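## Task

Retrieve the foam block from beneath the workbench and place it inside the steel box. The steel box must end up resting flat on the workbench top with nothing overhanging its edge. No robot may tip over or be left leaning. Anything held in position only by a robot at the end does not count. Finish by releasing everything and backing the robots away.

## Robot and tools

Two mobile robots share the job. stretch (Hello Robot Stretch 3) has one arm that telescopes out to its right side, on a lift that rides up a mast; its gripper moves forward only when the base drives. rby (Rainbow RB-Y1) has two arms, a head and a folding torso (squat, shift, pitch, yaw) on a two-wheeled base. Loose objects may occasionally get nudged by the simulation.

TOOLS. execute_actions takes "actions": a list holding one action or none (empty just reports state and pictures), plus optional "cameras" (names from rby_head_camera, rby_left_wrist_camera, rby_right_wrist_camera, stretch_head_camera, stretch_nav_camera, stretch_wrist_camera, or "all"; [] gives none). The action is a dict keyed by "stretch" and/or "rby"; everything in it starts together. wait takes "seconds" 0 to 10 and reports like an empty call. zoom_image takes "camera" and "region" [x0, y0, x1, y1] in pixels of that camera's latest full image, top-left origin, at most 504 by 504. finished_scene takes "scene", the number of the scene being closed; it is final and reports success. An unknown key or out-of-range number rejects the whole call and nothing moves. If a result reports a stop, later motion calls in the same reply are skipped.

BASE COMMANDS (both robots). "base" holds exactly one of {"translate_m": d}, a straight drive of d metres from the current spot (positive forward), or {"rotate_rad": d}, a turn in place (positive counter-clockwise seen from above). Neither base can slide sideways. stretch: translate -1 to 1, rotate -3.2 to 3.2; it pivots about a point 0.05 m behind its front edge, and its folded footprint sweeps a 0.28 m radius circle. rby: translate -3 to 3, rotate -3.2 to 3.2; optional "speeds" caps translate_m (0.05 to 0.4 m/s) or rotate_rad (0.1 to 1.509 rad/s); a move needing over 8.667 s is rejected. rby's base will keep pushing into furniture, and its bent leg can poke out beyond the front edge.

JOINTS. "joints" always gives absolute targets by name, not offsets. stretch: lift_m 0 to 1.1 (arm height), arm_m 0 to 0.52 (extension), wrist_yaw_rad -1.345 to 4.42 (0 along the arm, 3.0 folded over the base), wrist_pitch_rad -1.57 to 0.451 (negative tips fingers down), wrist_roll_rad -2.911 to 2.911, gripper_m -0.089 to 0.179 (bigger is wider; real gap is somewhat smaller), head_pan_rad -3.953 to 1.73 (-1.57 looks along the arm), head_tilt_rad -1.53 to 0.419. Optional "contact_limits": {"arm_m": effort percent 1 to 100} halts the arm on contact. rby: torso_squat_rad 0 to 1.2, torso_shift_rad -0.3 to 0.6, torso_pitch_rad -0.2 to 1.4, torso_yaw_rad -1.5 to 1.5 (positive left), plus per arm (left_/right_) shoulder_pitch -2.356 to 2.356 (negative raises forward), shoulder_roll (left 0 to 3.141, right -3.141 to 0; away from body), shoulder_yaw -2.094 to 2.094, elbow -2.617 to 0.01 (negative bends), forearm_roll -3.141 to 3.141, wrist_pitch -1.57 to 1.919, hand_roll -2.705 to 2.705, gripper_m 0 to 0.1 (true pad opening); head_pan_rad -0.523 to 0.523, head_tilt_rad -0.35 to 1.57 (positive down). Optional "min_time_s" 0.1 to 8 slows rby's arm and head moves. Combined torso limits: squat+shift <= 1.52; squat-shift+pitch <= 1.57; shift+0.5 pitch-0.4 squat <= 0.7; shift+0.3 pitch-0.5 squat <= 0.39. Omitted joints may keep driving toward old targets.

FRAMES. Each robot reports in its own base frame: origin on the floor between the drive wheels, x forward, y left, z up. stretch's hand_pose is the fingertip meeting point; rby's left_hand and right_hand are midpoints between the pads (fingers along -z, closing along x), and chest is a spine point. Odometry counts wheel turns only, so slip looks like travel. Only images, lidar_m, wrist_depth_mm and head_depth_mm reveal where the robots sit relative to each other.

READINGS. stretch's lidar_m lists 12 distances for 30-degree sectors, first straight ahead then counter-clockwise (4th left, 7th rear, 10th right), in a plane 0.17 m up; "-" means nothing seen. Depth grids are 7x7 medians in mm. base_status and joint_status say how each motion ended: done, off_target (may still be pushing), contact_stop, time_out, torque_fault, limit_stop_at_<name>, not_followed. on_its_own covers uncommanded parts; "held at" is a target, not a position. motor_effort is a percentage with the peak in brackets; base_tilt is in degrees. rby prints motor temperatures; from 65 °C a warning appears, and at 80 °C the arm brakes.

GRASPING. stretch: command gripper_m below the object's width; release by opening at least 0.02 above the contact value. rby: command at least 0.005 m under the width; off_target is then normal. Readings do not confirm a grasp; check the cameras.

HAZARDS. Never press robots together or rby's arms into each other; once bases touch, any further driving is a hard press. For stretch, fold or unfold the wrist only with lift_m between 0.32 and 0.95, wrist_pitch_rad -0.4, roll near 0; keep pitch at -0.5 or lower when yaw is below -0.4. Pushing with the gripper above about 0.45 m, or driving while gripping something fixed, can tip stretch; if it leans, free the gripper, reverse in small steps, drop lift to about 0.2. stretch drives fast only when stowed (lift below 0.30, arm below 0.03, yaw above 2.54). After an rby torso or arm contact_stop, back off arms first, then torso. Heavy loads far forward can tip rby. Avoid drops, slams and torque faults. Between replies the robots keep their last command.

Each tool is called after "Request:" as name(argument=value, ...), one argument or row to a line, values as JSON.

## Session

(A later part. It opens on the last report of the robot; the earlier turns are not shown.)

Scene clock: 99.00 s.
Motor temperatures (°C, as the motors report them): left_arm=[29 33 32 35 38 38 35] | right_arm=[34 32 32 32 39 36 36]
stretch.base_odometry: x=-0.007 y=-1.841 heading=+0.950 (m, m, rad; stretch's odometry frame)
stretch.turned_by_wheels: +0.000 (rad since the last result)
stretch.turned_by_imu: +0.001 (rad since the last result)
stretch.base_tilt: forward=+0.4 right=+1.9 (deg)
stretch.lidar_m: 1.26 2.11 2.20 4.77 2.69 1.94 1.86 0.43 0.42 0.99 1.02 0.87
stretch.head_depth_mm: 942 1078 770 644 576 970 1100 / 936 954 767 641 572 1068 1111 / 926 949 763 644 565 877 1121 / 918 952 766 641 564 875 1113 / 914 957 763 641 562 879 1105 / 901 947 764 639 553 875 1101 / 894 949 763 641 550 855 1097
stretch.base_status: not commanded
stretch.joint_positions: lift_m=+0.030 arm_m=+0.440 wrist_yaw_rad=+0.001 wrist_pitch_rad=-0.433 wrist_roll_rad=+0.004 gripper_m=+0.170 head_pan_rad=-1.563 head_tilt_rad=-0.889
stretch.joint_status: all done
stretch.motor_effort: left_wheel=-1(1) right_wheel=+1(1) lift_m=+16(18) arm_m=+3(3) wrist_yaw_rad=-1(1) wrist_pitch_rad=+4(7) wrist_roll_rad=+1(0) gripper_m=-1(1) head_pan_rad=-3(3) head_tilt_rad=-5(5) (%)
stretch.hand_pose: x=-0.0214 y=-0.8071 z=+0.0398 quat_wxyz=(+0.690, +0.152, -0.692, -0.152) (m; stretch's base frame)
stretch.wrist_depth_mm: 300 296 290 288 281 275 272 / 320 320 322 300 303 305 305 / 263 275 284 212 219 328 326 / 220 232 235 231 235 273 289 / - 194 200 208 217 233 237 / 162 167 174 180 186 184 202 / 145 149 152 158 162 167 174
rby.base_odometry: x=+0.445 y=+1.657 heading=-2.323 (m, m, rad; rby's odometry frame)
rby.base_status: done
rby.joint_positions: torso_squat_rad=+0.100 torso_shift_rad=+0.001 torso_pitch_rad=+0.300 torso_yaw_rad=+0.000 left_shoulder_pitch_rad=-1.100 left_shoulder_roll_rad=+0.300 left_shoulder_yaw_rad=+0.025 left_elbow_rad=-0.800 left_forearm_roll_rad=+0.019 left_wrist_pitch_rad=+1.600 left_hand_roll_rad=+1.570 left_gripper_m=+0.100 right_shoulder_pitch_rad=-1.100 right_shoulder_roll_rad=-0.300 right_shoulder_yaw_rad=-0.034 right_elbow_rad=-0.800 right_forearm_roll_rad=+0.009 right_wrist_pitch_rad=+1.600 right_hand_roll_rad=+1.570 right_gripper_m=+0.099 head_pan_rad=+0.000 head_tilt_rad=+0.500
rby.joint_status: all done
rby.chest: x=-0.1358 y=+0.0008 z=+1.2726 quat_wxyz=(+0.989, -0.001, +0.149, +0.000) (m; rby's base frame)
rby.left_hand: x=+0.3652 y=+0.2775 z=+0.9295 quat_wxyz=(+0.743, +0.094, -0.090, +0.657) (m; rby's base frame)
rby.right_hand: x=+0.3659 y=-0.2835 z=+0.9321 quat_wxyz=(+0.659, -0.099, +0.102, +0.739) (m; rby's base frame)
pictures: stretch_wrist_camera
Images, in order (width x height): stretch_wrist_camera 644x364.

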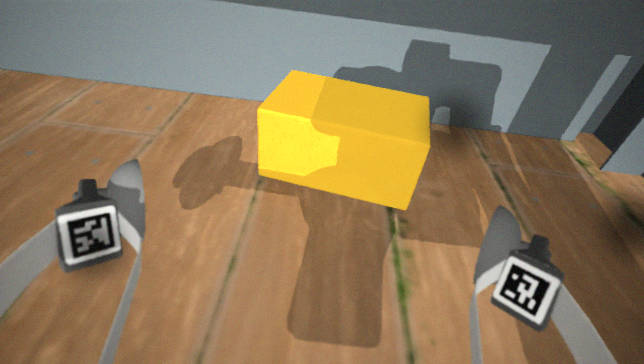

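Request:
execute_actions(
  actions=[
    {"stretch":{"joints":{"arm_m":0.52}},"rby":{"joints":{"torso_squat_rad":0.0,"left_shoulder_pitch_rad":-1.6,"left_elbow_rad":-0.5,"left_wrist_pitch_rad":1.8,"right_shoulder_pitch_rad":-1.6,"right_elbow_rad":-0.5,"right_wrist_pitch_rad":1.8}}},
  ],
  cameras=["stretch_wrist_camera"],
)

Request:
execute_actions(
  actions=[
    {"stretch":{"joints":{"gripper_m":0.06}},"rby":{"base":{"rotate_rad":-1.57}}},
  ],
  cameras=["stretch_wrist_camera","rby_head_camera"],
)

Scene clock: 111.00 s.
Motor temperatures (°C, as the motors report them): left_arm=[29 33 32 35 38 38 35] | right_arm=[34 32 32 32 39 36 36]
stretch.base_odometry: x=-0.007 y=-1.841 heading=+0.950 (m, m, rad; stretch's odometry frame)
stretch.turned_by_wheels: +0.000 (rad since the last result)
stretch.turned_by_imu: +0.001 (rad since the last result)
stretch.base_tilt: forward=+0.4 right=+1.9 (deg)
stretch.lidar_m: 1.26 2.11 2.19 4.80 2.69 1.93 1.86 0.43 0.42 0.99 1.02 0.88
stretch.head_depth_mm: 940 1073 768 644 577 968 1103 / 931 957 769 642 573 1075 1110 / 927 953 768 643 564 872 1123 / 919 951 768 640 564 877 1113 / 911 948 766 639 561 875 1105 / 906 945 762 638 553 873 1100 / 894 952 766 640 550 856 1094
stretch.base_status: not commanded
stretch.joint_positions: lift_m=+0.030 arm_m=+0.520 wrist_yaw_rad=+0.001 wrist_pitch_rad=-0.433 wrist_roll_rad=+0.004 gripper_m=+0.170 head_pan_rad=-1.563 head_tilt_rad=-0.889
stretch.joint_status: all done
stretch.motor_effort: left_wheel=-1(1) right_wheel=+1(1) lift_m=+16(16) arm_m=+3(3) wrist_yaw_rad=-1(1) wrist_pitch_rad=+4(4) wrist_roll_rad=+0(1) gripper_m=-1(1) head_pan_rad=-2(3) head_tilt_rad=-4(4) (%)
stretch.hand_pose: x=-0.0214 y=-0.8871 z=+0.0398 quat_wxyz=(+0.690, +0.152, -0.692, -0.152) (m; stretch's base frame)
stretch.wrist_depth_mm: 222 219 215 211 208 204 201 / 246 241 236 234 228 224 219 / 262 262 259 196 249 249 245 / 220 230 168 160 167 268 268 / - 193 170 149 143 233 235 / 162 167 173 171 158 185 201 / 145 148 153 157 162 166 173
rby.base_odometry: x=+0.445 y=+1.657 heading=-2.323 (m, m, rad; rby's odometry frame)
rby.base_status: not commanded
rby.joint_positions: torso_squat_rad=+0.000 torso_shift_rad=+0.001 torso_pitch_rad=+0.300 torso_yaw_rad=+0.000 left_shoulder_pitch_rad=-1.600 left_shoulder_roll_rad=+0.300 left_shoulder_yaw_rad=+0.025 left_elbow_rad=-0.500 left_forearm_roll_rad=+0.019 left_wrist_pitch_rad=+1.800 left_hand_roll_rad=+1.570 left_gripper_m=+0.100 right_shoulder_pitch_rad=-1.600 right_shoulder_roll_rad=-0.300 right_shoulder_yaw_rad=-0.034 right_elbow_rad=-0.500 right_forearm_roll_rad=+0.009 right_wrist_pitch_rad=+1.800 right_hand_roll_rad=+1.570 right_gripper_m=+0.099 head_pan_rad=+0.000 head_tilt_rad=+0.500
rby.joint_status: all done
rby.chest: x=-0.1359 y=+0.0008 z=+1.2761 quat_wxyz=(+0.989, -0.001, +0.149, +0.000) (m; rby's base frame)
rby.left_hand: x=+0.4155 y=+0.2144 z=+1.0997 quat_wxyz=(+0.751, +0.101, -0.094, +0.646) (m; rby's base frame)
rby.right_hand: x=+0.4162 y=-0.2188 z=+1.1017 quat_wxyz=(+0.649, -0.102, +0.108, +0.746) (m; rby's base frame)
pictures: stretch_wrist_camera
Images, in order (width x height): stretch_wrist_camera 644x364.

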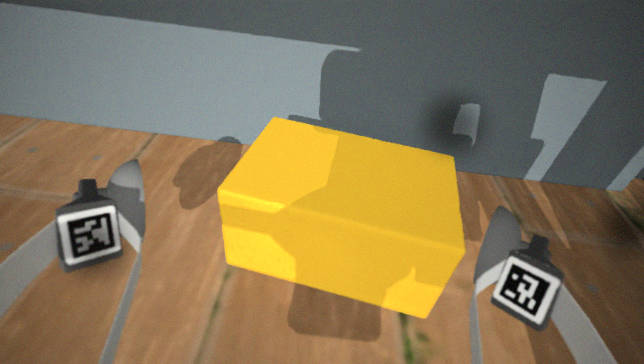

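Scene clock: 114.87 s.
Motor temperatures (°C, as the motors report them): left_arm=[30 33 32 35 38 38 35] | right_arm=[34 32 32 32 39 36 36]
stretch.base_odometry: x=-0.007 y=-1.841 heading=+0.950 (m, m, rad; stretch's odometry frame)
stretch.turned_by_wheels: +0.000 (rad since the last result)
stretch.turned_by_imu: +0.001 (rad since the last result)
stretch.base_tilt: forward=+0.4 right=+1.9 (deg)
stretch.lidar_m: 1.26 2.32 2.07 4.79 2.69 1.93 1.87 0.43 0.42 0.99 1.02 0.88
stretch.head_depth_mm: 939 1077 770 643 577 973 1103 / 928 960 772 642 573 1066 1114 / 925 952 765 642 564 877 1116 / 920 955 765 639 563 877 1118 / 915 951 765 639 562 872 1099 / 898 949 764 637 552 870 1101 / 896 944 763 640 551 858 1102
stretch.base_status: not commanded
stretch.joint_positions: lift_m=+0.030 arm_m=+0.520 wrist_yaw_rad=-0.002 wrist_pitch_rad=-0.434 wrist_roll_rad=+0.004 gripper_m=+0.060 head_pan_rad=-1.563 head_tilt_rad=-0.889
stretch.joint_status: all done
stretch.motor_effort: left_wheel=-2(4) right_wheel=+1(5) lift_m=+16(16) arm_m=+3(3) wrist_yaw_rad=+2(6) wrist_pitch_rad=+4(4) wrist_roll_rad=+0(0) gripper_m=-3(100) head_pan_rad=-3(3) head_tilt_rad=-4(4) (%)
stretch.hand_pose: x=-0.0220 y=-0.8869 z=+0.0395 quat_wxyz=(+0.689, +0.151, -0.692, -0.154) (m; stretch's base frame)
stretch.wrist_depth_mm: 220 219 214 212 207 205 201 / 244 240 236 231 228 226 220 / 263 262 193 196 249 251 246 / 218 226 196 162 243 267 270 / 187 194 191 166 223 225 235 / 163 167 173 176 178 193 199 / 148 147 151 156 161 168 172
rby.base_odometry: x=+0.445 y=+1.657 heading=+2.391 (m, m, rad; rby's odometry frame)
rby.base_status: done
rby.joint_positions: torso_squat_rad=+0.000 torso_shift_rad=+0.001 torso_pitch_rad=+0.300 torso_yaw_rad=+0.000 left_shoulder_pitch_rad=-1.600 left_shoulder_roll_rad=+0.300 left_shoulder_yaw_rad=+0.025 left_elbow_rad=-0.500 left_forearm_roll_rad=+0.019 left_wrist_pitch_rad=+1.800 left_hand_roll_rad=+1.570 left_gripper_m=+0.100 right_shoulder_pitch_rad=-1.600 right_shoulder_roll_rad=-0.300 right_shoulder_yaw_rad=-0.034 right_elbow_rad=-0.500 right_forearm_roll_rad=+0.009 right_wrist_pitch_rad=+1.800 right_hand_roll_rad=+1.570 right_gripper_m=+0.099 head_pan_rad=+0.000 head_tilt_rad=+0.500
rby.joint_status: not commanded
rby.chest: x=-0.1359 y=+0.0008 z=+1.2761 quat_wxyz=(+0.989, -0.001, +0.149, +0.000) (m; rby's base frame)
rby.left_hand: x=+0.4155 y=+0.2144 z=+1.0996 quat_wxyz=(+0.751, +0.101, -0.094, +0.646) (m; rby's base frame)
rby.right_hand: x=+0.4162 y=-0.2188 z=+1.1017 quat_wxyz=(+0.649, -0.102, +0.108, +0.746) (m; rby's base frame)
pictures: rby_head_camera, stretch_wrist_camera
Images, in order (width x height): rby_head_camera 896x504, stretch_wrist_camera 644x364.

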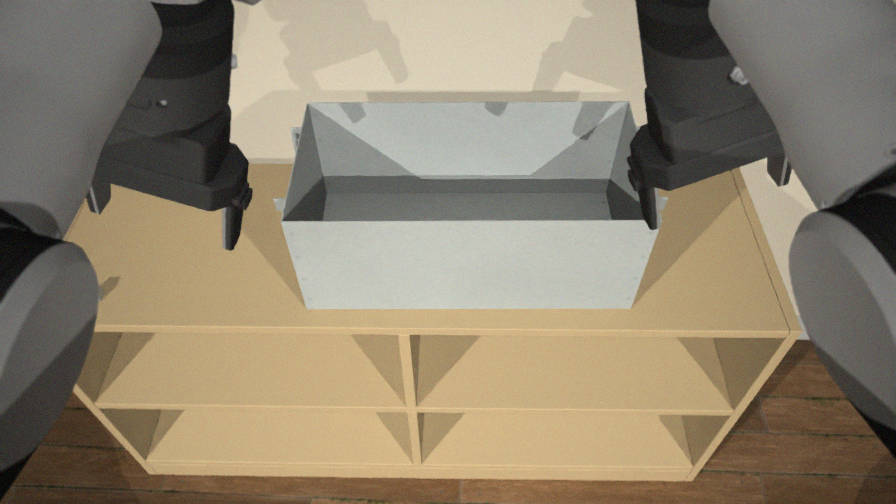

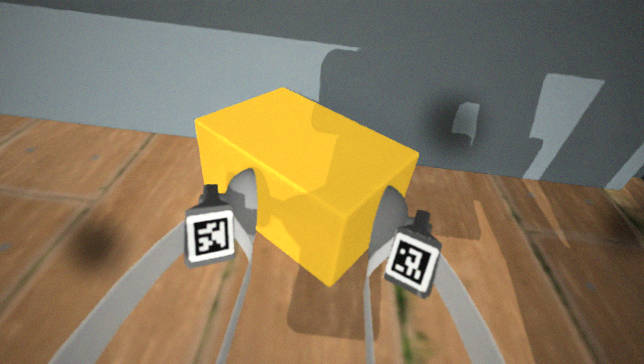

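Request:
execute_actions(
  actions=[
    {"stretch":{"base":{"translate_m":0.44},"joints":{"arm_m":0.3,"gripper_m":0.17}},"rby":{"base":{"translate_m":0.3},"speeds":{"translate_m":0.15},"joints":{"left_shoulder_roll_rad":0.4,"right_shoulder_roll_rad":-0.5}}},
  ],
  cameras=["rby_head_camera","rby_left_wrist_camera","rby_right_wrist_camera"],
)

Request:
execute_actions(
  actions=[
    {"stretch":{"base":{"rotate_rad":0.2}}},
  ],
  cameras=[],
)

Request:
execute_actions(
  actions=[
    {"stretch":{"base":{"translate_m":-0.42}}},
  ],
  cameras=[],
)

Request:
execute_actions(
  actions=[
    {"stretch":{"base":{"rotate_rad":-0.2}}},
  ],
  cameras=["stretch_wrist_camera"],
)

Scene clock: 131.07 s.
Motor temperatures (°C, as the motors report them): left_arm=[30 33 32 35 38 38 35] | right_arm=[34 32 32 32 39 36 36]
stretch.base_odometry: x=+0.248 y=-1.483 heading=+0.950 (m, m, rad; stretch's odometry frame)
stretch.turned_by_wheels: +0.000 (rad since the last result)
stretch.turned_by_imu: -0.001 (rad since the last result)
stretch.base_tilt: forward=+0.5 right=+1.9 (deg)
stretch.lidar_m: 2.32 2.30 2.01 4.79 3.32 2.39 2.30 0.78 1.02 0.98 0.53 0.50
stretch.head_depth_mm: 933 962 771 645 574 1153 1102 / 932 956 770 644 565 1141 1116 / 918 953 770 644 563 857 1126 / 920 948 764 642 563 874 1114 / 906 953 765 640 553 876 1098 / 893 950 762 638 550 863 1106 / 888 944 765 639 550 857 1105
stretch.base_status: done
stretch.joint_positions: lift_m=+0.030 arm_m=+0.300 wrist_yaw_rad=-0.002 wrist_pitch_rad=-0.434 wrist_roll_rad=+0.004 gripper_m=+0.170 head_pan_rad=-1.563 head_tilt_rad=-0.889
stretch.joint_status: all done
stretch.motor_effort: left_wheel=-1(2) right_wheel=+0(8) lift_m=+16(16) arm_m=-3(6) wrist_yaw_rad=+2(3) wrist_pitch_rad=+4(5) wrist_roll_rad=+0(0) gripper_m=+0(94) head_pan_rad=-2(3) head_tilt_rad=-4(4) (%)
stretch.hand_pose: x=-0.0219 y=-0.6677 z=+0.0395 quat_wxyz=(+0.689, +0.152, -0.692, -0.153) (m; stretch's base frame)
stretch.wrist_depth_mm: 419 415 419 414 404 401 395 / 336 347 375 404 423 431 431 / 264 276 291 309 326 347 374 / 219 230 237 248 261 275 289 / - 195 201 209 217 234 237 / 163 168 174 179 185 184 202 / 145 149 153 157 162 167 174
rby.base_odometry: x=+0.226 y=+1.862 heading=+2.390 (m, m, rad; rby's odometry frame)
rby.base_status: done
rby.joint_positions: torso_squat_rad=+0.000 torso_shift_rad=+0.001 torso_pitch_rad=+0.300 torso_yaw_rad=+0.000 left_shoulder_pitch_rad=-1.600 left_shoulder_roll_rad=+0.400 left_shoulder_yaw_rad=+0.025 left_elbow_rad=-0.500 left_forearm_roll_rad=+0.019 left_wrist_pitch_rad=+1.800 left_hand_roll_rad=+1.570 left_gripper_m=+0.100 right_shoulder_pitch_rad=-1.600 right_shoulder_roll_rad=-0.500 right_shoulder_yaw_rad=-0.034 right_elbow_rad=-0.500 right_forearm_roll_rad=+0.009 right_wrist_pitch_rad=+1.800 right_hand_roll_rad=+1.570 right_gripper_m=+0.099 head_pan_rad=+0.000 head_tilt_rad=+0.500
rby.joint_status: all done
rby.chest: x=-0.1358 y=+0.0008 z=+1.2761 quat_wxyz=(+0.989, -0.001, +0.149, +0.000) (m; rby's base frame)
rby.left_hand: x=+0.4220 y=+0.2686 z=+1.1182 quat_wxyz=(+0.718, +0.104, -0.110, +0.680) (m; rby's base frame)
rby.right_hand: x=+0.4223 y=-0.3271 z=+1.1409 quat_wxyz=(+0.715, -0.134, +0.113, +0.677) (m; rby's base frame)
pictures: rby_head_camera, rby_left_wrist_camera, rby_right_wrist_camera
Images, in order (width x height): rby_head_camera 896x504, rby_left_wrist_camera 644x364, rby_right_wrist_camera 644x364.

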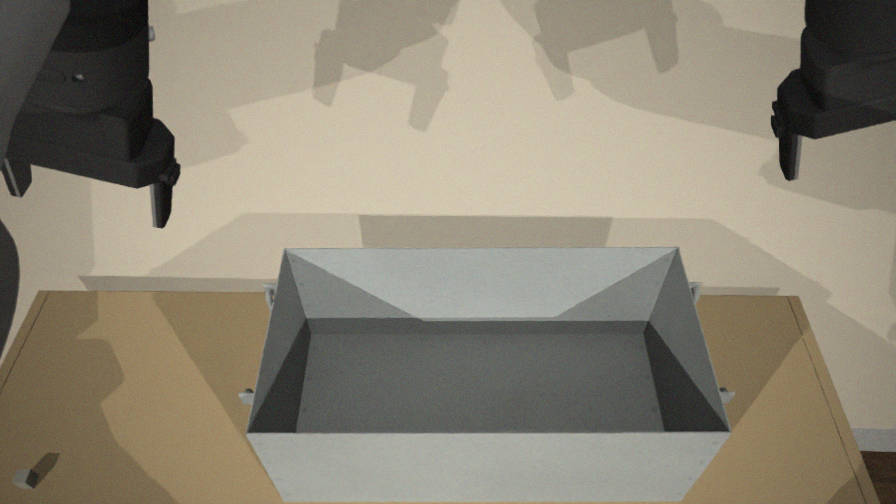

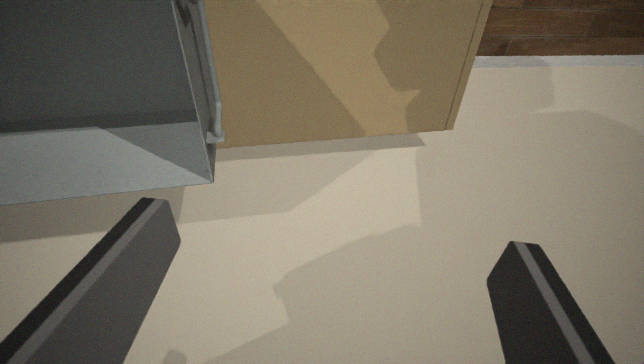

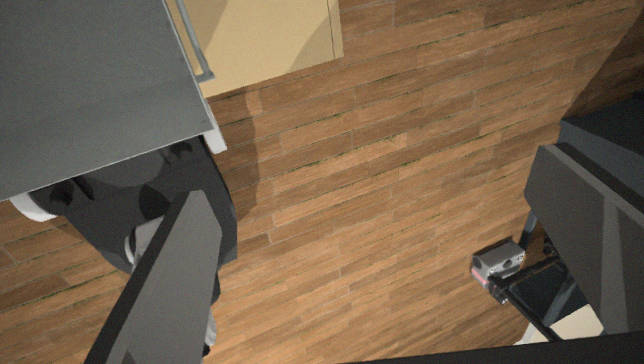

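Scene clock: 132.30 s.
Motor temperatures (°C, as the motors report them): left_arm=[30 33 32 35 38 38 35] | right_arm=[34 32 32 32 39 36 36]
stretch.base_odometry: x=+0.248 y=-1.483 heading=+1.150 (m, m, rad; stretch's odometry frame)
stretch.turned_by_wheels: +0.200 (rad since the last result)
stretch.turned_by_imu: +0.201 (rad since the last result)
stretch.base_tilt: forward=+0.4 right=+1.9 (deg)
stretch.lidar_m: 2.32 2.04 2.02 4.80 2.80 2.29 0.78 0.81 0.99 0.86 0.50 0.59
stretch.head_depth_mm: 889 959 768 642 555 846 1100 / 896 954 769 643 553 864 1103 / 909 956 769 642 553 861 1111 / 920 952 764 643 562 876 1116 / 932 950 765 641 563 875 1097 / 940 948 766 640 574 1146 1095 / 953 949 763 639 573 1040 1097
stretch.base_status: done
stretch.joint_positions: lift_m=+0.030 arm_m=+0.300 wrist_yaw_rad=-0.002 wrist_pitch_rad=-0.434 wrist_roll_rad=+0.004 gripper_m=+0.170 head_pan_rad=-1.563 head_tilt_rad=-0.889
stretch.joint_status: not commanded
stretch.motor_effort: left_wheel=-1(5) right_wheel=+0(6) lift_m=+16(16) arm_m=-4(3) wrist_yaw_rad=+2(2) wrist_pitch_rad=+5(4) wrist_roll_rad=+0(0) gripper_m=-1(0) head_pan_rad=-2(3) head_tilt_rad=-4(4) (%)
stretch.hand_pose: x=-0.0219 y=-0.6677 z=+0.0395 quat_wxyz=(+0.689, +0.152, -0.692, -0.153) (m; stretch's base frame)
stretch.wrist_depth_mm: 286 374 454 429 403 378 357 / 296 342 375 401 418 403 384 / 263 275 291 307 325 346 377 / 220 232 239 249 261 274 288 / - 193 200 209 218 233 236 / 163 168 173 179 186 185 202 / 146 149 153 157 163 167 175
rby.base_odometry: x=+0.226 y=+1.862 heading=+2.390 (m, m, rad; rby's odometry frame)
rby.base_status: not commanded
rby.joint_positions: torso_squat_rad=+0.000 torso_shift_rad=+0.001 torso_pitch_rad=+0.300 torso_yaw_rad=+0.000 left_shoulder_pitch_rad=-1.600 left_shoulder_roll_rad=+0.400 left_shoulder_yaw_rad=+0.025 left_elbow_rad=-0.500 left_forearm_roll_rad=+0.019 left_wrist_pitch_rad=+1.800 left_hand_roll_rad=+1.570 left_gripper_m=+0.100 right_shoulder_pitch_rad=-1.600 right_shoulder_roll_rad=-0.500 right_shoulder_yaw_rad=-0.034 right_elbow_rad=-0.500 right_forearm_roll_rad=+0.009 right_wrist_pitch_rad=+1.800 right_hand_roll_rad=+1.570 right_gripper_m=+0.099 head_pan_rad=+0.000 head_tilt_rad=+0.500
rby.joint_status: not commanded
rby.chest: x=-0.1358 y=+0.0008 z=+1.2761 quat_wxyz=(+0.989, -0.001, +0.149, +0.000) (m; rby's base frame)
rby.left_hand: x=+0.4220 y=+0.2686 z=+1.1182 quat_wxyz=(+0.718, +0.104, -0.110, +0.680) (m; rby's base frame)
rby.right_hand: x=+0.4223 y=-0.3271 z=+1.1409 quat_wxyz=(+0.715, -0.134, +0.113, +0.677) (m; rby's base frame)
pictures: none
No camera images: the call's "cameras" was empty. Leave "cameras" out to get every camera's image.

Scene clock: 137.53 s.
Motor temperatures (°C, as the motors report them): left_arm=[30 33 32 35 38 38 35] | right_arm=[34 32 32 32 39 36 36]
stretch.base_odometry: x=+0.077 y=-1.867 heading=+1.150 (m, m, rad; stretch's odometry frame)
stretch.turned_by_wheels: +0.000 (rad since the last result)
stretch.turned_by_imu: +0.004 (rad since the last result)
stretch.base_tilt: forward=+0.4 right=+1.9 (deg)
stretch.lidar_m: 2.73 2.31 4.88 4.39 2.31 1.90 1.91 0.38 0.63 0.91 0.94 0.82
stretch.head_depth_mm: 819 909 766 643 553 495 1053 / 827 917 769 645 555 503 1061 / 838 922 766 643 553 501 1073 / 848 922 768 642 552 512 1084 / 859 933 766 642 548 510 1093 / 866 943 765 638 551 797 1095 / 879 948 764 639 550 798 1092
stretch.base_status: done
stretch.joint_positions: lift_m=+0.030 arm_m=+0.300 wrist_yaw_rad=-0.002 wrist_pitch_rad=-0.434 wrist_roll_rad=+0.004 gripper_m=+0.170 head_pan_rad=-1.563 head_tilt_rad=-0.889
stretch.joint_status: not commanded
stretch.motor_effort: left_wheel=-1(5) right_wheel=+1(2) lift_m=+16(16) arm_m=-4(3) wrist_yaw_rad=+2(2) wrist_pitch_rad=+4(4) wrist_roll_rad=+0(0) gripper_m=-1(1) head_pan_rad=-3(3) head_tilt_rad=-4(4) (%)
stretch.hand_pose: x=-0.0219 y=-0.6677 z=+0.0395 quat_wxyz=(+0.689, +0.152, -0.692, -0.153) (m; stretch's base frame)
stretch.wrist_depth_mm: 423 411 385 356 330 311 293 / 335 348 375 381 363 311 316 / 262 275 289 308 319 280 263 / 222 231 237 249 261 268 276 / - 194 202 209 216 233 236 / 163 168 173 179 186 185 202 / 146 149 153 157 162 167 175
rby.base_odometry: x=+0.226 y=+1.862 heading=+2.390 (m, m, rad; rby's odometry frame)
rby.base_status: not commanded
rby.joint_positions: torso_squat_rad=+0.000 torso_shift_rad=+0.001 torso_pitch_rad=+0.300 torso_yaw_rad=+0.000 left_shoulder_pitch_rad=-1.600 left_shoulder_roll_rad=+0.400 left_shoulder_yaw_rad=+0.025 left_elbow_rad=-0.500 left_forearm_roll_rad=+0.019 left_wrist_pitch_rad=+1.800 left_hand_roll_rad=+1.570 left_gripper_m=+0.100 right_shoulder_pitch_rad=-1.600 right_shoulder_roll_rad=-0.500 right_shoulder_yaw_rad=-0.034 right_elbow_rad=-0.500 right_forearm_roll_rad=+0.009 right_wrist_pitch_rad=+1.800 right_hand_roll_rad=+1.570 right_gripper_m=+0.099 head_pan_rad=+0.000 head_tilt_rad=+0.500
rby.joint_status: not commanded
rby.chest: x=-0.1358 y=+0.0008 z=+1.2761 quat_wxyz=(+0.989, -0.001, +0.149, +0.000) (m; rby's base frame)
rby.left_hand: x=+0.4219 y=+0.2686 z=+1.1182 quat_wxyz=(+0.718, +0.104, -0.110, +0.680) (m; rby's base frame)
rby.right_hand: x=+0.4223 y=-0.3271 z=+1.1409 quat_wxyz=(+0.715, -0.134, +0.113, +0.677) (m; rby's base frame)
pictures: none
No camera images: the call's "cameras" was empty. Leave "cameras" out to get every camera's image.

Scene clock: 138.73 s.
Motor temperatures (°C, as the motors report them): left_arm=[30 33 32 35 38 38 35] | right_arm=[34 32 32 32 39 36 36]
stretch.base_odometry: x=+0.077 y=-1.867 heading=+0.950 (m, m, rad; stretch's odometry frame)
stretch.turned_by_wheels: -0.200 (rad since the last result)
stretch.turned_by_imu: -0.200 (rad since the last result)
stretch.base_tilt: forward=+0.4 right=+1.9 (deg)
stretch.lidar_m: 0.95 2.45 2.32 4.87 2.72 1.96 1.90 0.38 0.49 0.91 0.94 0.82
stretch.head_depth_mm: 867 963 769 645 554 788 1084 / 859 936 766 644 553 513 1094 / 852 925 764 641 554 510 1094 / 843 924 768 638 552 511 1086 / 837 916 763 641 550 502 1067 / 835 915 764 639 550 500 1058 / 822 912 761 642 549 501 1055
stretch.base_status: done
stretch.joint_positions: lift_m=+0.030 arm_m=+0.300 wrist_yaw_rad=-0.002 wrist_pitch_rad=-0.434 wrist_roll_rad=+0.004 gripper_m=+0.170 head_pan_rad=-1.563 head_tilt_rad=-0.889
stretch.joint_status: not commanded
stretch.motor_effort: left_wheel=+1(4) right_wheel=-2(8) lift_m=+16(16) arm_m=-3(3) wrist_yaw_rad=+2(2) wrist_pitch_rad=+5(4) wrist_roll_rad=+0(0) gripper_m=+0(0) head_pan_rad=-4(3) head_tilt_rad=-4(5) (%)
stretch.hand_pose: x=-0.0219 y=-0.6677 z=+0.0395 quat_wxyz=(+0.689, +0.152, -0.692, -0.153) (m; stretch's base frame)
stretch.wrist_depth_mm: 358 350 345 336 333 328 327 / 335 350 364 290 350 361 360 / 264 275 290 290 307 347 349 / 219 231 237 248 261 273 290 / - 194 201 208 216 233 236 / 163 168 174 180 185 185 202 / 146 149 154 158 163 166 175
rby.base_odometry: x=+0.226 y=+1.862 heading=+2.390 (m, m, rad; rby's odometry frame)
rby.base_status: not commanded
rby.joint_positions: torso_squat_rad=+0.000 torso_shift_rad=+0.001 torso_pitch_rad=+0.300 torso_yaw_rad=+0.000 left_shoulder_pitch_rad=-1.600 left_shoulder_roll_rad=+0.400 left_shoulder_yaw_rad=+0.025 left_elbow_rad=-0.500 left_forearm_roll_rad=+0.019 left_wrist_pitch_rad=+1.800 left_hand_roll_rad=+1.570 left_gripper_m=+0.100 right_shoulder_pitch_rad=-1.600 right_shoulder_roll_rad=-0.500 right_shoulder_yaw_rad=-0.034 right_elbow_rad=-0.500 right_forearm_roll_rad=+0.009 right_wrist_pitch_rad=+1.800 right_hand_roll_rad=+1.570 right_gripper_m=+0.099 head_pan_rad=+0.000 head_tilt_rad=+0.500
rby.joint_status: not commanded
rby.chest: x=-0.1358 y=+0.0008 z=+1.2761 quat_wxyz=(+0.989, -0.001, +0.149, +0.000) (m; rby's base frame)
rby.left_hand: x=+0.4219 y=+0.2686 z=+1.1182 quat_wxyz=(+0.718, +0.104, -0.110, +0.680) (m; rby's base frame)
rby.right_hand: x=+0.4223 y=-0.3271 z=+1.1409 quat_wxyz=(+0.715, -0.134, +0.113, +0.677) (m; rby's base frame)
pictures: stretch_wrist_camera
Images, in order (width x height): stretch_wrist_camera 644x364.

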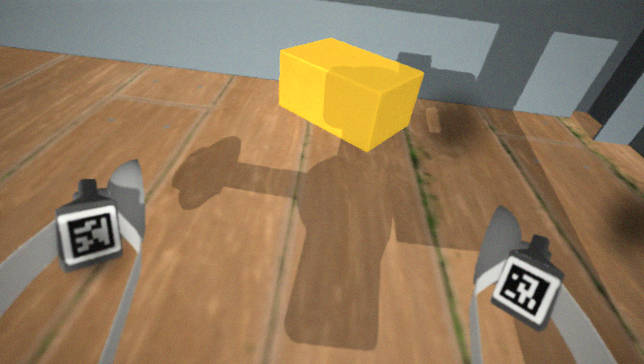

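Request:
execute_actions(
  actions=[
    {"stretch":{"base":{"translate_m":-0.02},"joints":{"arm_m":0.49}},"rby":{"base":{"translate_m":-0.07},"joints":{"left_forearm_roll_rad":0.3,"right_forearm_roll_rad":-0.33,"torso_squat_rad":0.6}}},
  ],
  cameras=["rby_head_camera","rby_left_wrist_camera","rby_right_wrist_camera","stretch_wrist_camera"],
)

Scene clock: 152.17 s.
Motor temperatures (°C, as the motors report them): left_arm=[30 33 32 35 38 38 35] | right_arm=[34 32 32 33 39 36 36]
stretch.base_odometry: x=+0.065 y=-1.883 heading=+0.950 (m, m, rad; stretch's odometry frame)
stretch.turned_by_wheels: +0.000 (rad since the last result)
stretch.turned_by_imu: +0.002 (rad since the last result)
stretch.base_tilt: forward=+0.3 right=+1.9 (deg)
stretch.lidar_m: 0.95 2.45 2.29 4.84 2.70 1.94 1.88 0.37 0.41 0.91 0.94 0.84
stretch.head_depth_mm: 869 981 770 646 551 722 1087 / 858 935 770 645 554 513 1089 / 855 929 766 642 552 511 1096 / 842 922 766 640 551 510 1082 / 842 918 762 640 552 504 1073 / 831 919 765 639 550 501 1060 / 823 910 764 638 550 499 1060
stretch.base_status: done
stretch.joint_positions: lift_m=+0.030 arm_m=+0.490 wrist_yaw_rad=-0.002 wrist_pitch_rad=-0.434 wrist_roll_rad=+0.004 gripper_m=+0.170 head_pan_rad=-1.563 head_tilt_rad=-0.889
stretch.joint_status: all done
stretch.motor_effort: left_wheel=+1(2) right_wheel=-3(8) lift_m=+16(16) arm_m=+2(3) wrist_yaw_rad=+2(2) wrist_pitch_rad=+5(4) wrist_roll_rad=+1(0) gripper_m=-1(1) head_pan_rad=-3(3) head_tilt_rad=-4(5) (%)
stretch.hand_pose: x=-0.0219 y=-0.8569 z=+0.0395 quat_wxyz=(+0.689, +0.152, -0.692, -0.153) (m; stretch's base frame)
stretch.wrist_depth_mm: 169 167 165 162 160 157 154 / 189 185 182 179 175 172 169 / 211 207 199 195 196 193 188 / 218 222 152 159 214 216 211 / - 190 137 133 142 231 230 / 162 167 161 117 147 184 202 / 145 148 151 118 159 166 173
rby.base_odometry: x=+0.277 y=+1.814 heading=+2.390 (m, m, rad; rby's odometry frame)
rby.base_status: done
rby.joint_positions: torso_squat_rad=+0.600 torso_shift_rad=+0.001 torso_pitch_rad=+0.300 torso_yaw_rad=+0.000 left_shoulder_pitch_rad=-1.600 left_shoulder_roll_rad=+0.400 left_shoulder_yaw_rad=+0.025 left_elbow_rad=-0.500 left_forearm_roll_rad=+0.300 left_wrist_pitch_rad=+1.800 left_hand_roll_rad=+1.570 left_gripper_m=+0.100 right_shoulder_pitch_rad=-1.600 right_shoulder_roll_rad=-0.500 right_shoulder_yaw_rad=-0.034 right_elbow_rad=-0.500 right_forearm_roll_rad=-0.330 right_wrist_pitch_rad=+1.800 right_hand_roll_rad=+1.570 right_gripper_m=+0.099 head_pan_rad=+0.000 head_tilt_rad=+0.500
rby.joint_status: all done
rby.chest: x=-0.1360 y=+0.0007 z=+1.1539 quat_wxyz=(+0.989, -0.001, +0.149, +0.000) (m; rby's base frame)
rby.left_hand: x=+0.4165 y=+0.2068 z=+0.9855 quat_wxyz=(+0.747, +0.013, -0.008, +0.665) (m; rby's base frame)
rby.right_hand: x=+0.4232 y=-0.2526 z=+1.0047 quat_wxyz=(+0.697, -0.016, -0.001, +0.717) (m; rby's base frame)
pictures: rby_head_camera, rby_left_wrist_camera, rby_right_wrist_camera, stretch_wrist_camera
Images, in order (width x height): rby_head_camera 896x504, rby_left_wrist_camera 644x364, rby_right_wrist_camera 644x364, stretch_wrist_camera 644x364.

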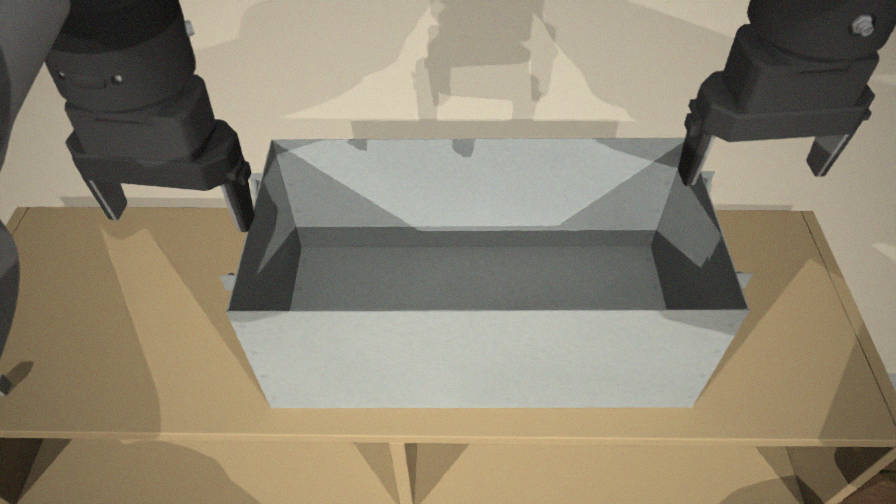

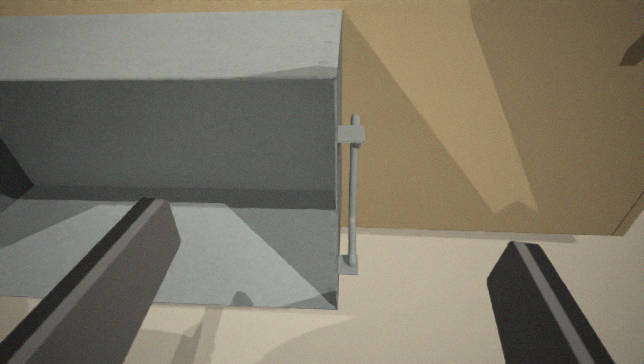

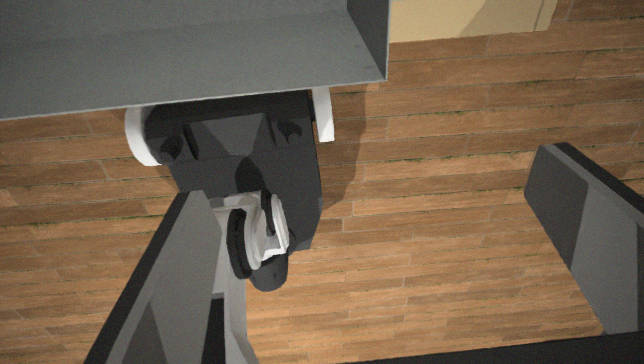

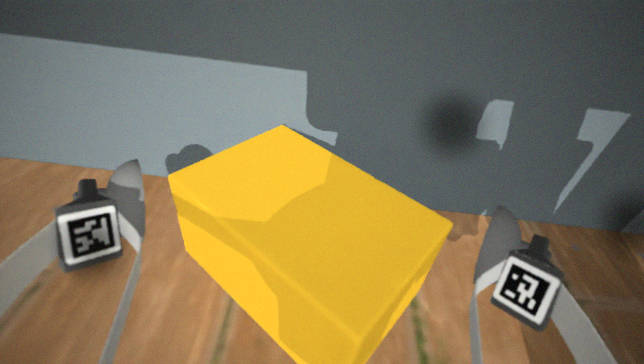

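Request:
execute_actions(
  actions=[
    {"stretch":{"joints":{"gripper_m":0.03}},"rby":{"base":{"translate_m":0.1},"joints":{"torso_squat_rad":0.8}}},
  ],
  cameras=["rby_head_camera","rby_left_wrist_camera","rby_right_wrist_camera","stretch_wrist_camera"],
)

Scene clock: 158.53 s.
Motor temperatures (°C, as the motors report them): left_arm=[30 33 32 35 38 38 35] | right_arm=[34 32 32 33 39 36 36]
stretch.base_odometry: x=+0.065 y=-1.883 heading=+0.950 (m, m, rad; stretch's odometry frame)
stretch.turned_by_wheels: +0.000 (rad since the last result)
stretch.turned_by_imu: +0.001 (rad since the last result)
stretch.base_tilt: forward=+0.3 right=+1.9 (deg)
stretch.lidar_m: 0.95 2.45 2.35 4.85 2.70 1.95 1.89 0.37 0.41 0.91 0.94 0.84
stretch.head_depth_mm: 868 983 768 647 553 722 1086 / 860 939 767 642 552 513 1091 / 851 925 767 644 552 512 1100 / 846 923 767 641 553 510 1087 / 840 916 766 641 550 502 1071 / 830 916 762 638 549 501 1065 / 825 913 762 639 550 502 1053
stretch.base_status: not commanded
stretch.joint_positions: lift_m=+0.030 arm_m=+0.490 wrist_yaw_rad=+0.008 wrist_pitch_rad=-0.445 wrist_roll_rad=+0.004 gripper_m=+0.032 head_pan_rad=-1.563 head_tilt_rad=-0.889
stretch.joint_status: all done
stretch.motor_effort: left_wheel=+2(2) right_wheel=-5(4) lift_m=+16(16) arm_m=+3(3) wrist_yaw_rad=-10(11) wrist_pitch_rad=+8(8) wrist_roll_rad=+0(0) gripper_m=-38(100) head_pan_rad=-2(3) head_tilt_rad=-4(4) (%)
stretch.hand_pose: x=-0.0198 y=-0.8554 z=+0.0370 quat_wxyz=(+0.689, +0.159, -0.690, -0.154) (m; stretch's base frame)
stretch.wrist_depth_mm: 173 169 166 163 159 157 153 / 191 188 184 181 176 173 168 / 215 211 199 194 197 192 187 / 216 225 150 156 216 216 210 / 189 - 136 131 137 225 227 / - 164 160 114 129 191 196 / 143 146 150 114 158 163 171
rby.base_odometry: x=+0.204 y=+1.882 heading=+2.390 (m, m, rad; rby's odometry frame)
rby.base_status: done
rby.joint_positions: torso_squat_rad=+0.800 torso_shift_rad=+0.001 torso_pitch_rad=+0.300 torso_yaw_rad=+0.000 left_shoulder_pitch_rad=-1.600 left_shoulder_roll_rad=+0.400 left_shoulder_yaw_rad=+0.025 left_elbow_rad=-0.500 left_forearm_roll_rad=+0.300 left_wrist_pitch_rad=+1.800 left_hand_roll_rad=+1.570 left_gripper_m=+0.100 right_shoulder_pitch_rad=-1.600 right_shoulder_roll_rad=-0.500 right_shoulder_yaw_rad=-0.034 right_elbow_rad=-0.500 right_forearm_roll_rad=-0.330 right_wrist_pitch_rad=+1.800 right_hand_roll_rad=+1.570 right_gripper_m=+0.099 head_pan_rad=+0.000 head_tilt_rad=+0.500
rby.joint_status: all done
rby.chest: x=-0.1361 y=+0.0007 z=+1.0638 quat_wxyz=(+0.989, -0.001, +0.149, +0.000) (m; rby's base frame)
rby.left_hand: x=+0.4164 y=+0.2068 z=+0.8954 quat_wxyz=(+0.747, +0.013, -0.008, +0.665) (m; rby's base frame)
rby.right_hand: x=+0.4231 y=-0.2527 z=+0.9146 quat_wxyz=(+0.697, -0.016, -0.001, +0.717) (m; rby's base frame)
pictures: rby_head_camera, rby_left_wrist_camera, rby_right_wrist_camera, stretch_wrist_camera
Images, in order (width x height): rby_head_camera 896x504, rby_left_wrist_camera 644x364, rby_right_wrist_camera 644x364, stretch_wrist_camera 644x364.

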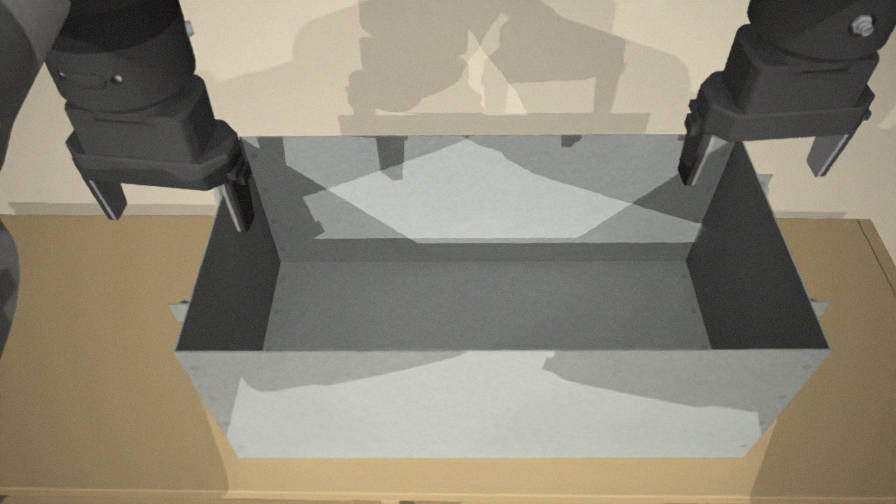

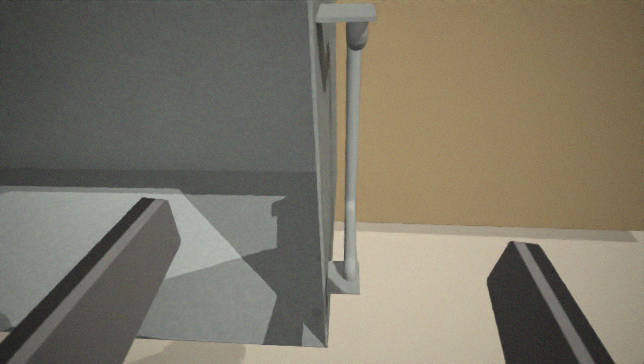

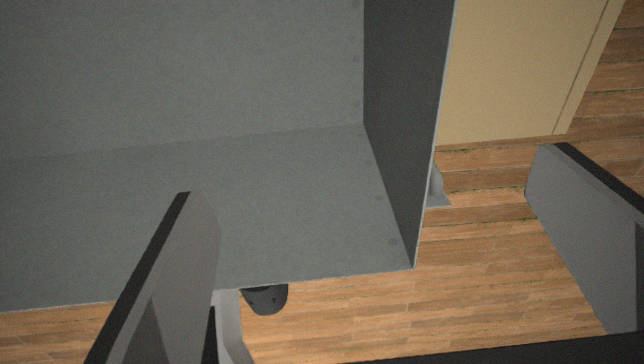

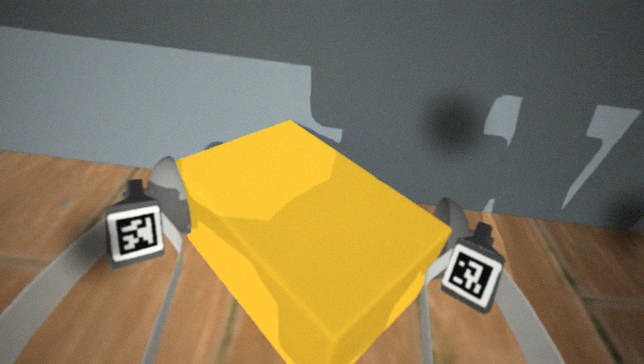

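Request:
execute_actions(
  actions=[
    {"stretch":{"joints":{"lift_m":0.12,"arm_m":0.0}},"rby":{"joints":{"torso_squat_rad":0.95,"right_shoulder_roll_rad":-0.54,"right_shoulder_pitch_rad":-1.54,"right_wrist_pitch_rad":1.74}}},
  ],
  cameras=["rby_head_camera","rby_left_wrist_camera","rby_right_wrist_camera","stretch_wrist_camera"],
)

Scene clock: 168.97 s.
Motor temperatures (°C, as the motors report them): left_arm=[30 33 32 35 38 38 35] | right_arm=[34 32 32 33 39 36 36]
stretch.base_odometry: x=+0.065 y=-1.883 heading=+0.950 (m, m, rad; stretch's odometry frame)
stretch.turned_by_wheels: +0.000 (rad since the last result)
stretch.turned_by_imu: +0.003 (rad since the last result)
stretch.base_tilt: forward=+0.3 right=+1.8 (deg)
stretch.lidar_m: 0.96 2.46 2.36 4.87 2.69 1.94 1.88 0.37 0.41 0.91 0.94 0.84
stretch.head_depth_mm: 863 987 772 644 553 786 1083 / 858 935 770 645 554 514 1092 / 852 929 766 643 553 512 1100 / 844 922 764 642 552 510 1081 / 839 920 764 640 549 504 1070 / 830 916 763 640 550 501 1070 / 823 912 762 639 550 499 1051
stretch.base_status: not commanded
stretch.joint_positions: lift_m=+0.120 arm_m=+0.003 wrist_yaw_rad=+0.002 wrist_pitch_rad=-0.448 wrist_roll_rad=+0.004 gripper_m=+0.060 head_pan_rad=-1.563 head_tilt_rad=-0.889
stretch.joint_status: all done
joint sent to its limit — the command would take stretch.arm_m past its lower limit, so that joint was sent only as far as its limit.
stretch.on_its_own: gripper_m is held at +0.060, not at your +0.030, by its stall guard, which is not easing now
stretch.motor_effort: left_wheel=+1(3) right_wheel=-3(8) lift_m=+31(29) arm_m=-3(3) wrist_yaw_rad=-2(16) wrist_pitch_rad=+9(17) wrist_roll_rad=+0(0) gripper_m=-11(28) head_pan_rad=-2(3) head_tilt_rad=-5(4) (%)
stretch.hand_pose: x=-0.0212 y=-0.3681 z=+0.1256 quat_wxyz=(+0.689, +0.158, -0.690, -0.157) (m; stretch's base frame)
stretch.wrist_depth_mm: 627 644 640 629 614 563 393 / 508 537 570 610 653 588 385 / 403 425 449 475 511 507 372 / 341 352 187 181 403 423 365 / 289 304 132 142 156 350 342 / 256 259 165 152 276 302 309 / - 231 236 242 253 262 267
rby.base_odometry: x=+0.204 y=+1.882 heading=+2.390 (m, m, rad; rby's odometry frame)
rby.base_status: not commanded
rby.joint_positions: torso_squat_rad=+0.950 torso_shift_rad=+0.001 torso_pitch_rad=+0.300 torso_yaw_rad=+0.000 left_shoulder_pitch_rad=-1.600 left_shoulder_roll_rad=+0.400 left_shoulder_yaw_rad=+0.025 left_elbow_rad=-0.500 left_forearm_roll_rad=+0.300 left_wrist_pitch_rad=+1.800 left_hand_roll_rad=+1.570 left_gripper_m=+0.100 right_shoulder_pitch_rad=-1.540 right_shoulder_roll_rad=-0.540 right_shoulder_yaw_rad=-0.034 right_elbow_rad=-0.500 right_forearm_roll_rad=-0.330 right_wrist_pitch_rad=+1.740 right_hand_roll_rad=+1.570 right_gripper_m=+0.099 head_pan_rad=+0.000 head_tilt_rad=+0.500
rby.joint_status: all done
rby.chest: x=-0.1362 y=+0.0006 z=+0.9833 quat_wxyz=(+0.989, -0.001, +0.149, +0.000) (m; rby's base frame)
rby.left_hand: x=+0.4163 y=+0.2068 z=+0.8149 quat_wxyz=(+0.747, +0.013, -0.008, +0.665) (m; rby's base frame)
rby.right_hand: x=+0.4240 y=-0.2865 z=+0.8126 quat_wxyz=(+0.716, -0.028, +0.000, +0.698) (m; rby's base frame)
pictures: rby_head_camera, rby_left_wrist_camera, rby_right_wrist_camera, stretch_wrist_camera
Images, in order (width x height): rby_head_camera 896x504, rby_left_wrist_camera 644x364, rby_right_wrist_camera 644x364, stretch_wrist_camera 644x364.

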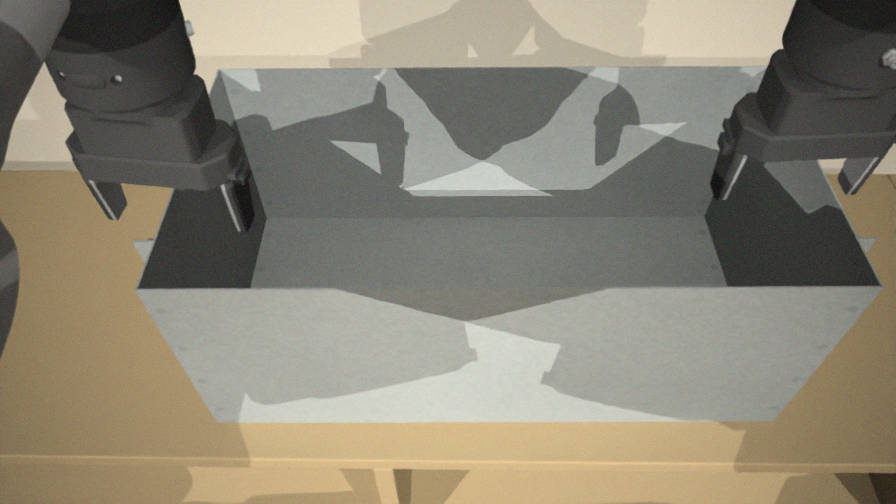

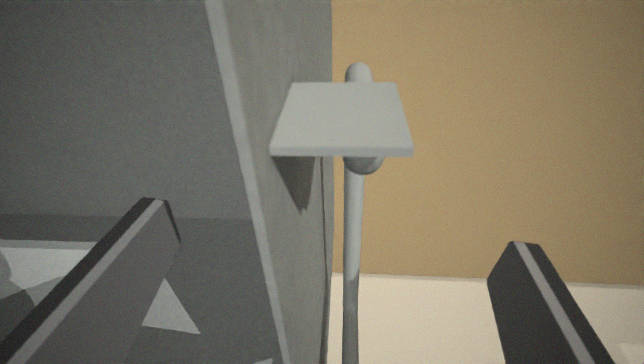

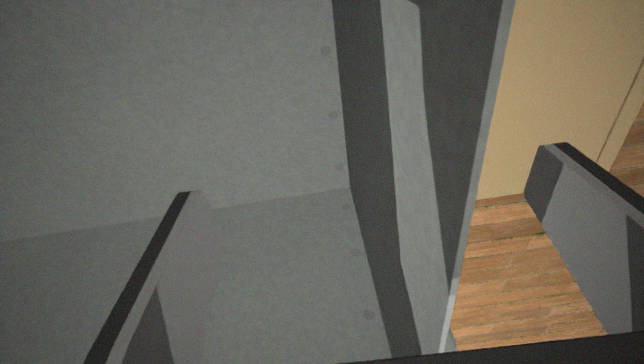

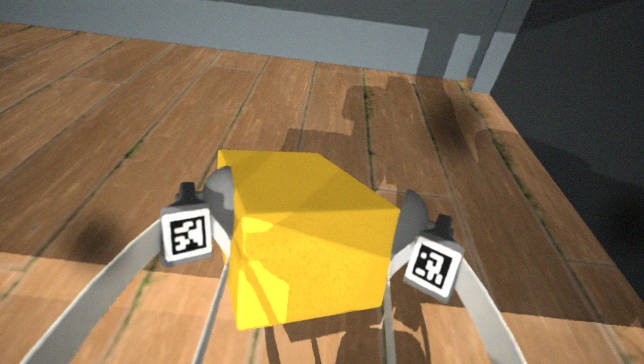

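Request:
execute_actions(
  actions=[
    {"stretch":{"joints":{"gripper_m":0.045,"wrist_yaw_rad":1.7}},"rby":{"joints":{"torso_pitch_rad":0.42,"left_shoulder_pitch_rad":-2.05,"left_elbow_rad":-0.25,"left_wrist_pitch_rad":1.88,"right_shoulder_pitch_rad":-2.0,"right_elbow_rad":-0.25,"right_wrist_pitch_rad":1.83,"left_shoulder_roll_rad":0.45,"right_shoulder_roll_rad":-0.65}}},
  ],
  cameras=["rby_left_wrist_camera","rby_right_wrist_camera"],
)

Scene clock: 180.07 s.
Motor temperatures (°C, as the motors report them): left_arm=[30 33 32 35 38 38 35] | right_arm=[34 32 32 33 39 36 36]
stretch.base_odometry: x=+0.065 y=-1.883 heading=+0.950 (m, m, rad; stretch's odometry frame)
stretch.turned_by_wheels: +0.000 (rad since the last result)
stretch.turned_by_imu: +0.001 (rad since the last result)
stretch.base_tilt: forward=+0.4 right=+1.9 (deg)
stretch.lidar_m: 0.95 2.46 2.35 4.86 2.70 1.93 1.88 0.37 0.41 0.91 0.96 0.84
stretch.head_depth_mm: 870 983 772 643 554 785 1087 / 861 940 769 643 552 513 1094 / 851 929 767 642 552 513 1100 / 846 920 767 642 551 511 1095 / 837 919 766 641 551 503 1078 / 829 916 762 640 550 500 1070 / 826 916 762 640 551 500 1055
stretch.base_status: not commanded
stretch.joint_positions: lift_m=+0.120 arm_m=+0.003 wrist_yaw_rad=+1.678 wrist_pitch_rad=-0.383 wrist_roll_rad=-0.011 gripper_m=+0.046 head_pan_rad=-1.563 head_tilt_rad=-0.889
stretch.joint_status: wrist_yaw_rad off_target (ended at +1.678, target +1.700); the others done
stretch.on_its_own: wrist_yaw_rad is at rest, and its effort (+28) is outside its rest range (-12 to +12)
stretch.motor_effort: left_wheel=+1(1) right_wheel=-3(3) lift_m=+18(30) arm_m=-6(9) wrist_yaw_rad=+28(62) wrist_pitch_rad=-11(13) wrist_roll_rad=+8(22) gripper_m=-16(78) head_pan_rad=-3(2) head_tilt_rad=-5(4) (%)
stretch.hand_pose: x=+0.2060 y=-0.1236 z=+0.1409 quat_wxyz=(+0.566, +0.604, -0.360, +0.430) (m; stretch's base frame)
stretch.wrist_depth_mm: 807 934 - - - 618 595 / 588 619 685 744 701 671 650 / 451 482 504 548 552 654 675 / 368 389 187 180 417 487 525 / 312 332 132 141 157 384 415 / 271 276 165 151 282 323 345 / - 246 252 260 267 270 294
rby.base_odometry: x=+0.204 y=+1.882 heading=+2.390 (m, m, rad; rby's odometry frame)
rby.base_status: not commanded
rby.joint_positions: torso_squat_rad=+0.950 torso_shift_rad=+0.001 torso_pitch_rad=+0.420 torso_yaw_rad=+0.000 left_shoulder_pitch_rad=-2.050 left_shoulder_roll_rad=+0.450 left_shoulder_yaw_rad=+0.025 left_elbow_rad=-0.250 left_forearm_roll_rad=+0.300 left_wrist_pitch_rad=+1.880 left_hand_roll_rad=+1.570 left_gripper_m=+0.100 right_shoulder_pitch_rad=-2.000 right_shoulder_roll_rad=-0.650 right_shoulder_yaw_rad=-0.034 right_elbow_rad=-0.250 right_forearm_roll_rad=-0.330 right_wrist_pitch_rad=+1.830 right_hand_roll_rad=+1.570 right_gripper_m=+0.099 head_pan_rad=+0.000 head_tilt_rad=+0.500
rby.joint_status: all done
rby.chest: x=-0.1014 y=+0.0006 z=+0.9702 quat_wxyz=(+0.978, -0.001, +0.208, +0.000) (m; rby's base frame)
rby.left_hand: x=+0.4547 y=+0.1699 z=+0.9089 quat_wxyz=(+0.754, +0.002, +0.001, +0.657) (m; rby's base frame)
rby.right_hand: x=+0.4680 y=-0.2692 z=+0.9177 quat_wxyz=(+0.728, -0.009, -0.035, +0.684) (m; rby's base frame)
pictures: rby_left_wrist_camera, rby_right_wrist_camera
ARM HIT: stretch's arm struck its own base hard.
Images, in order (width x height): rby_left_wrist_camera 644x364, rby_right_wrist_camera 644x364.

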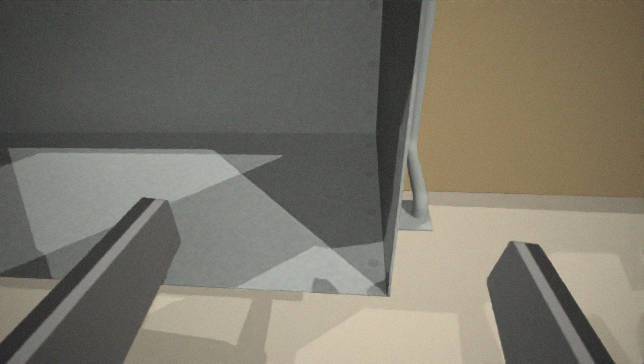

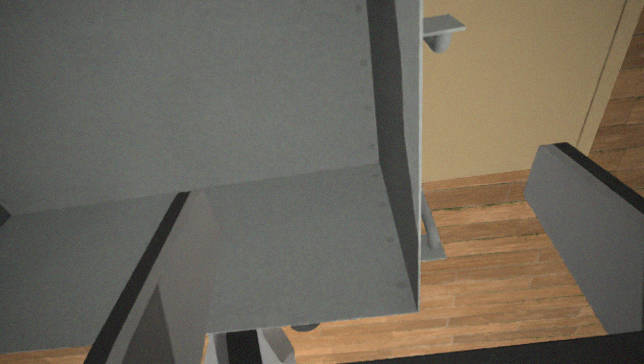

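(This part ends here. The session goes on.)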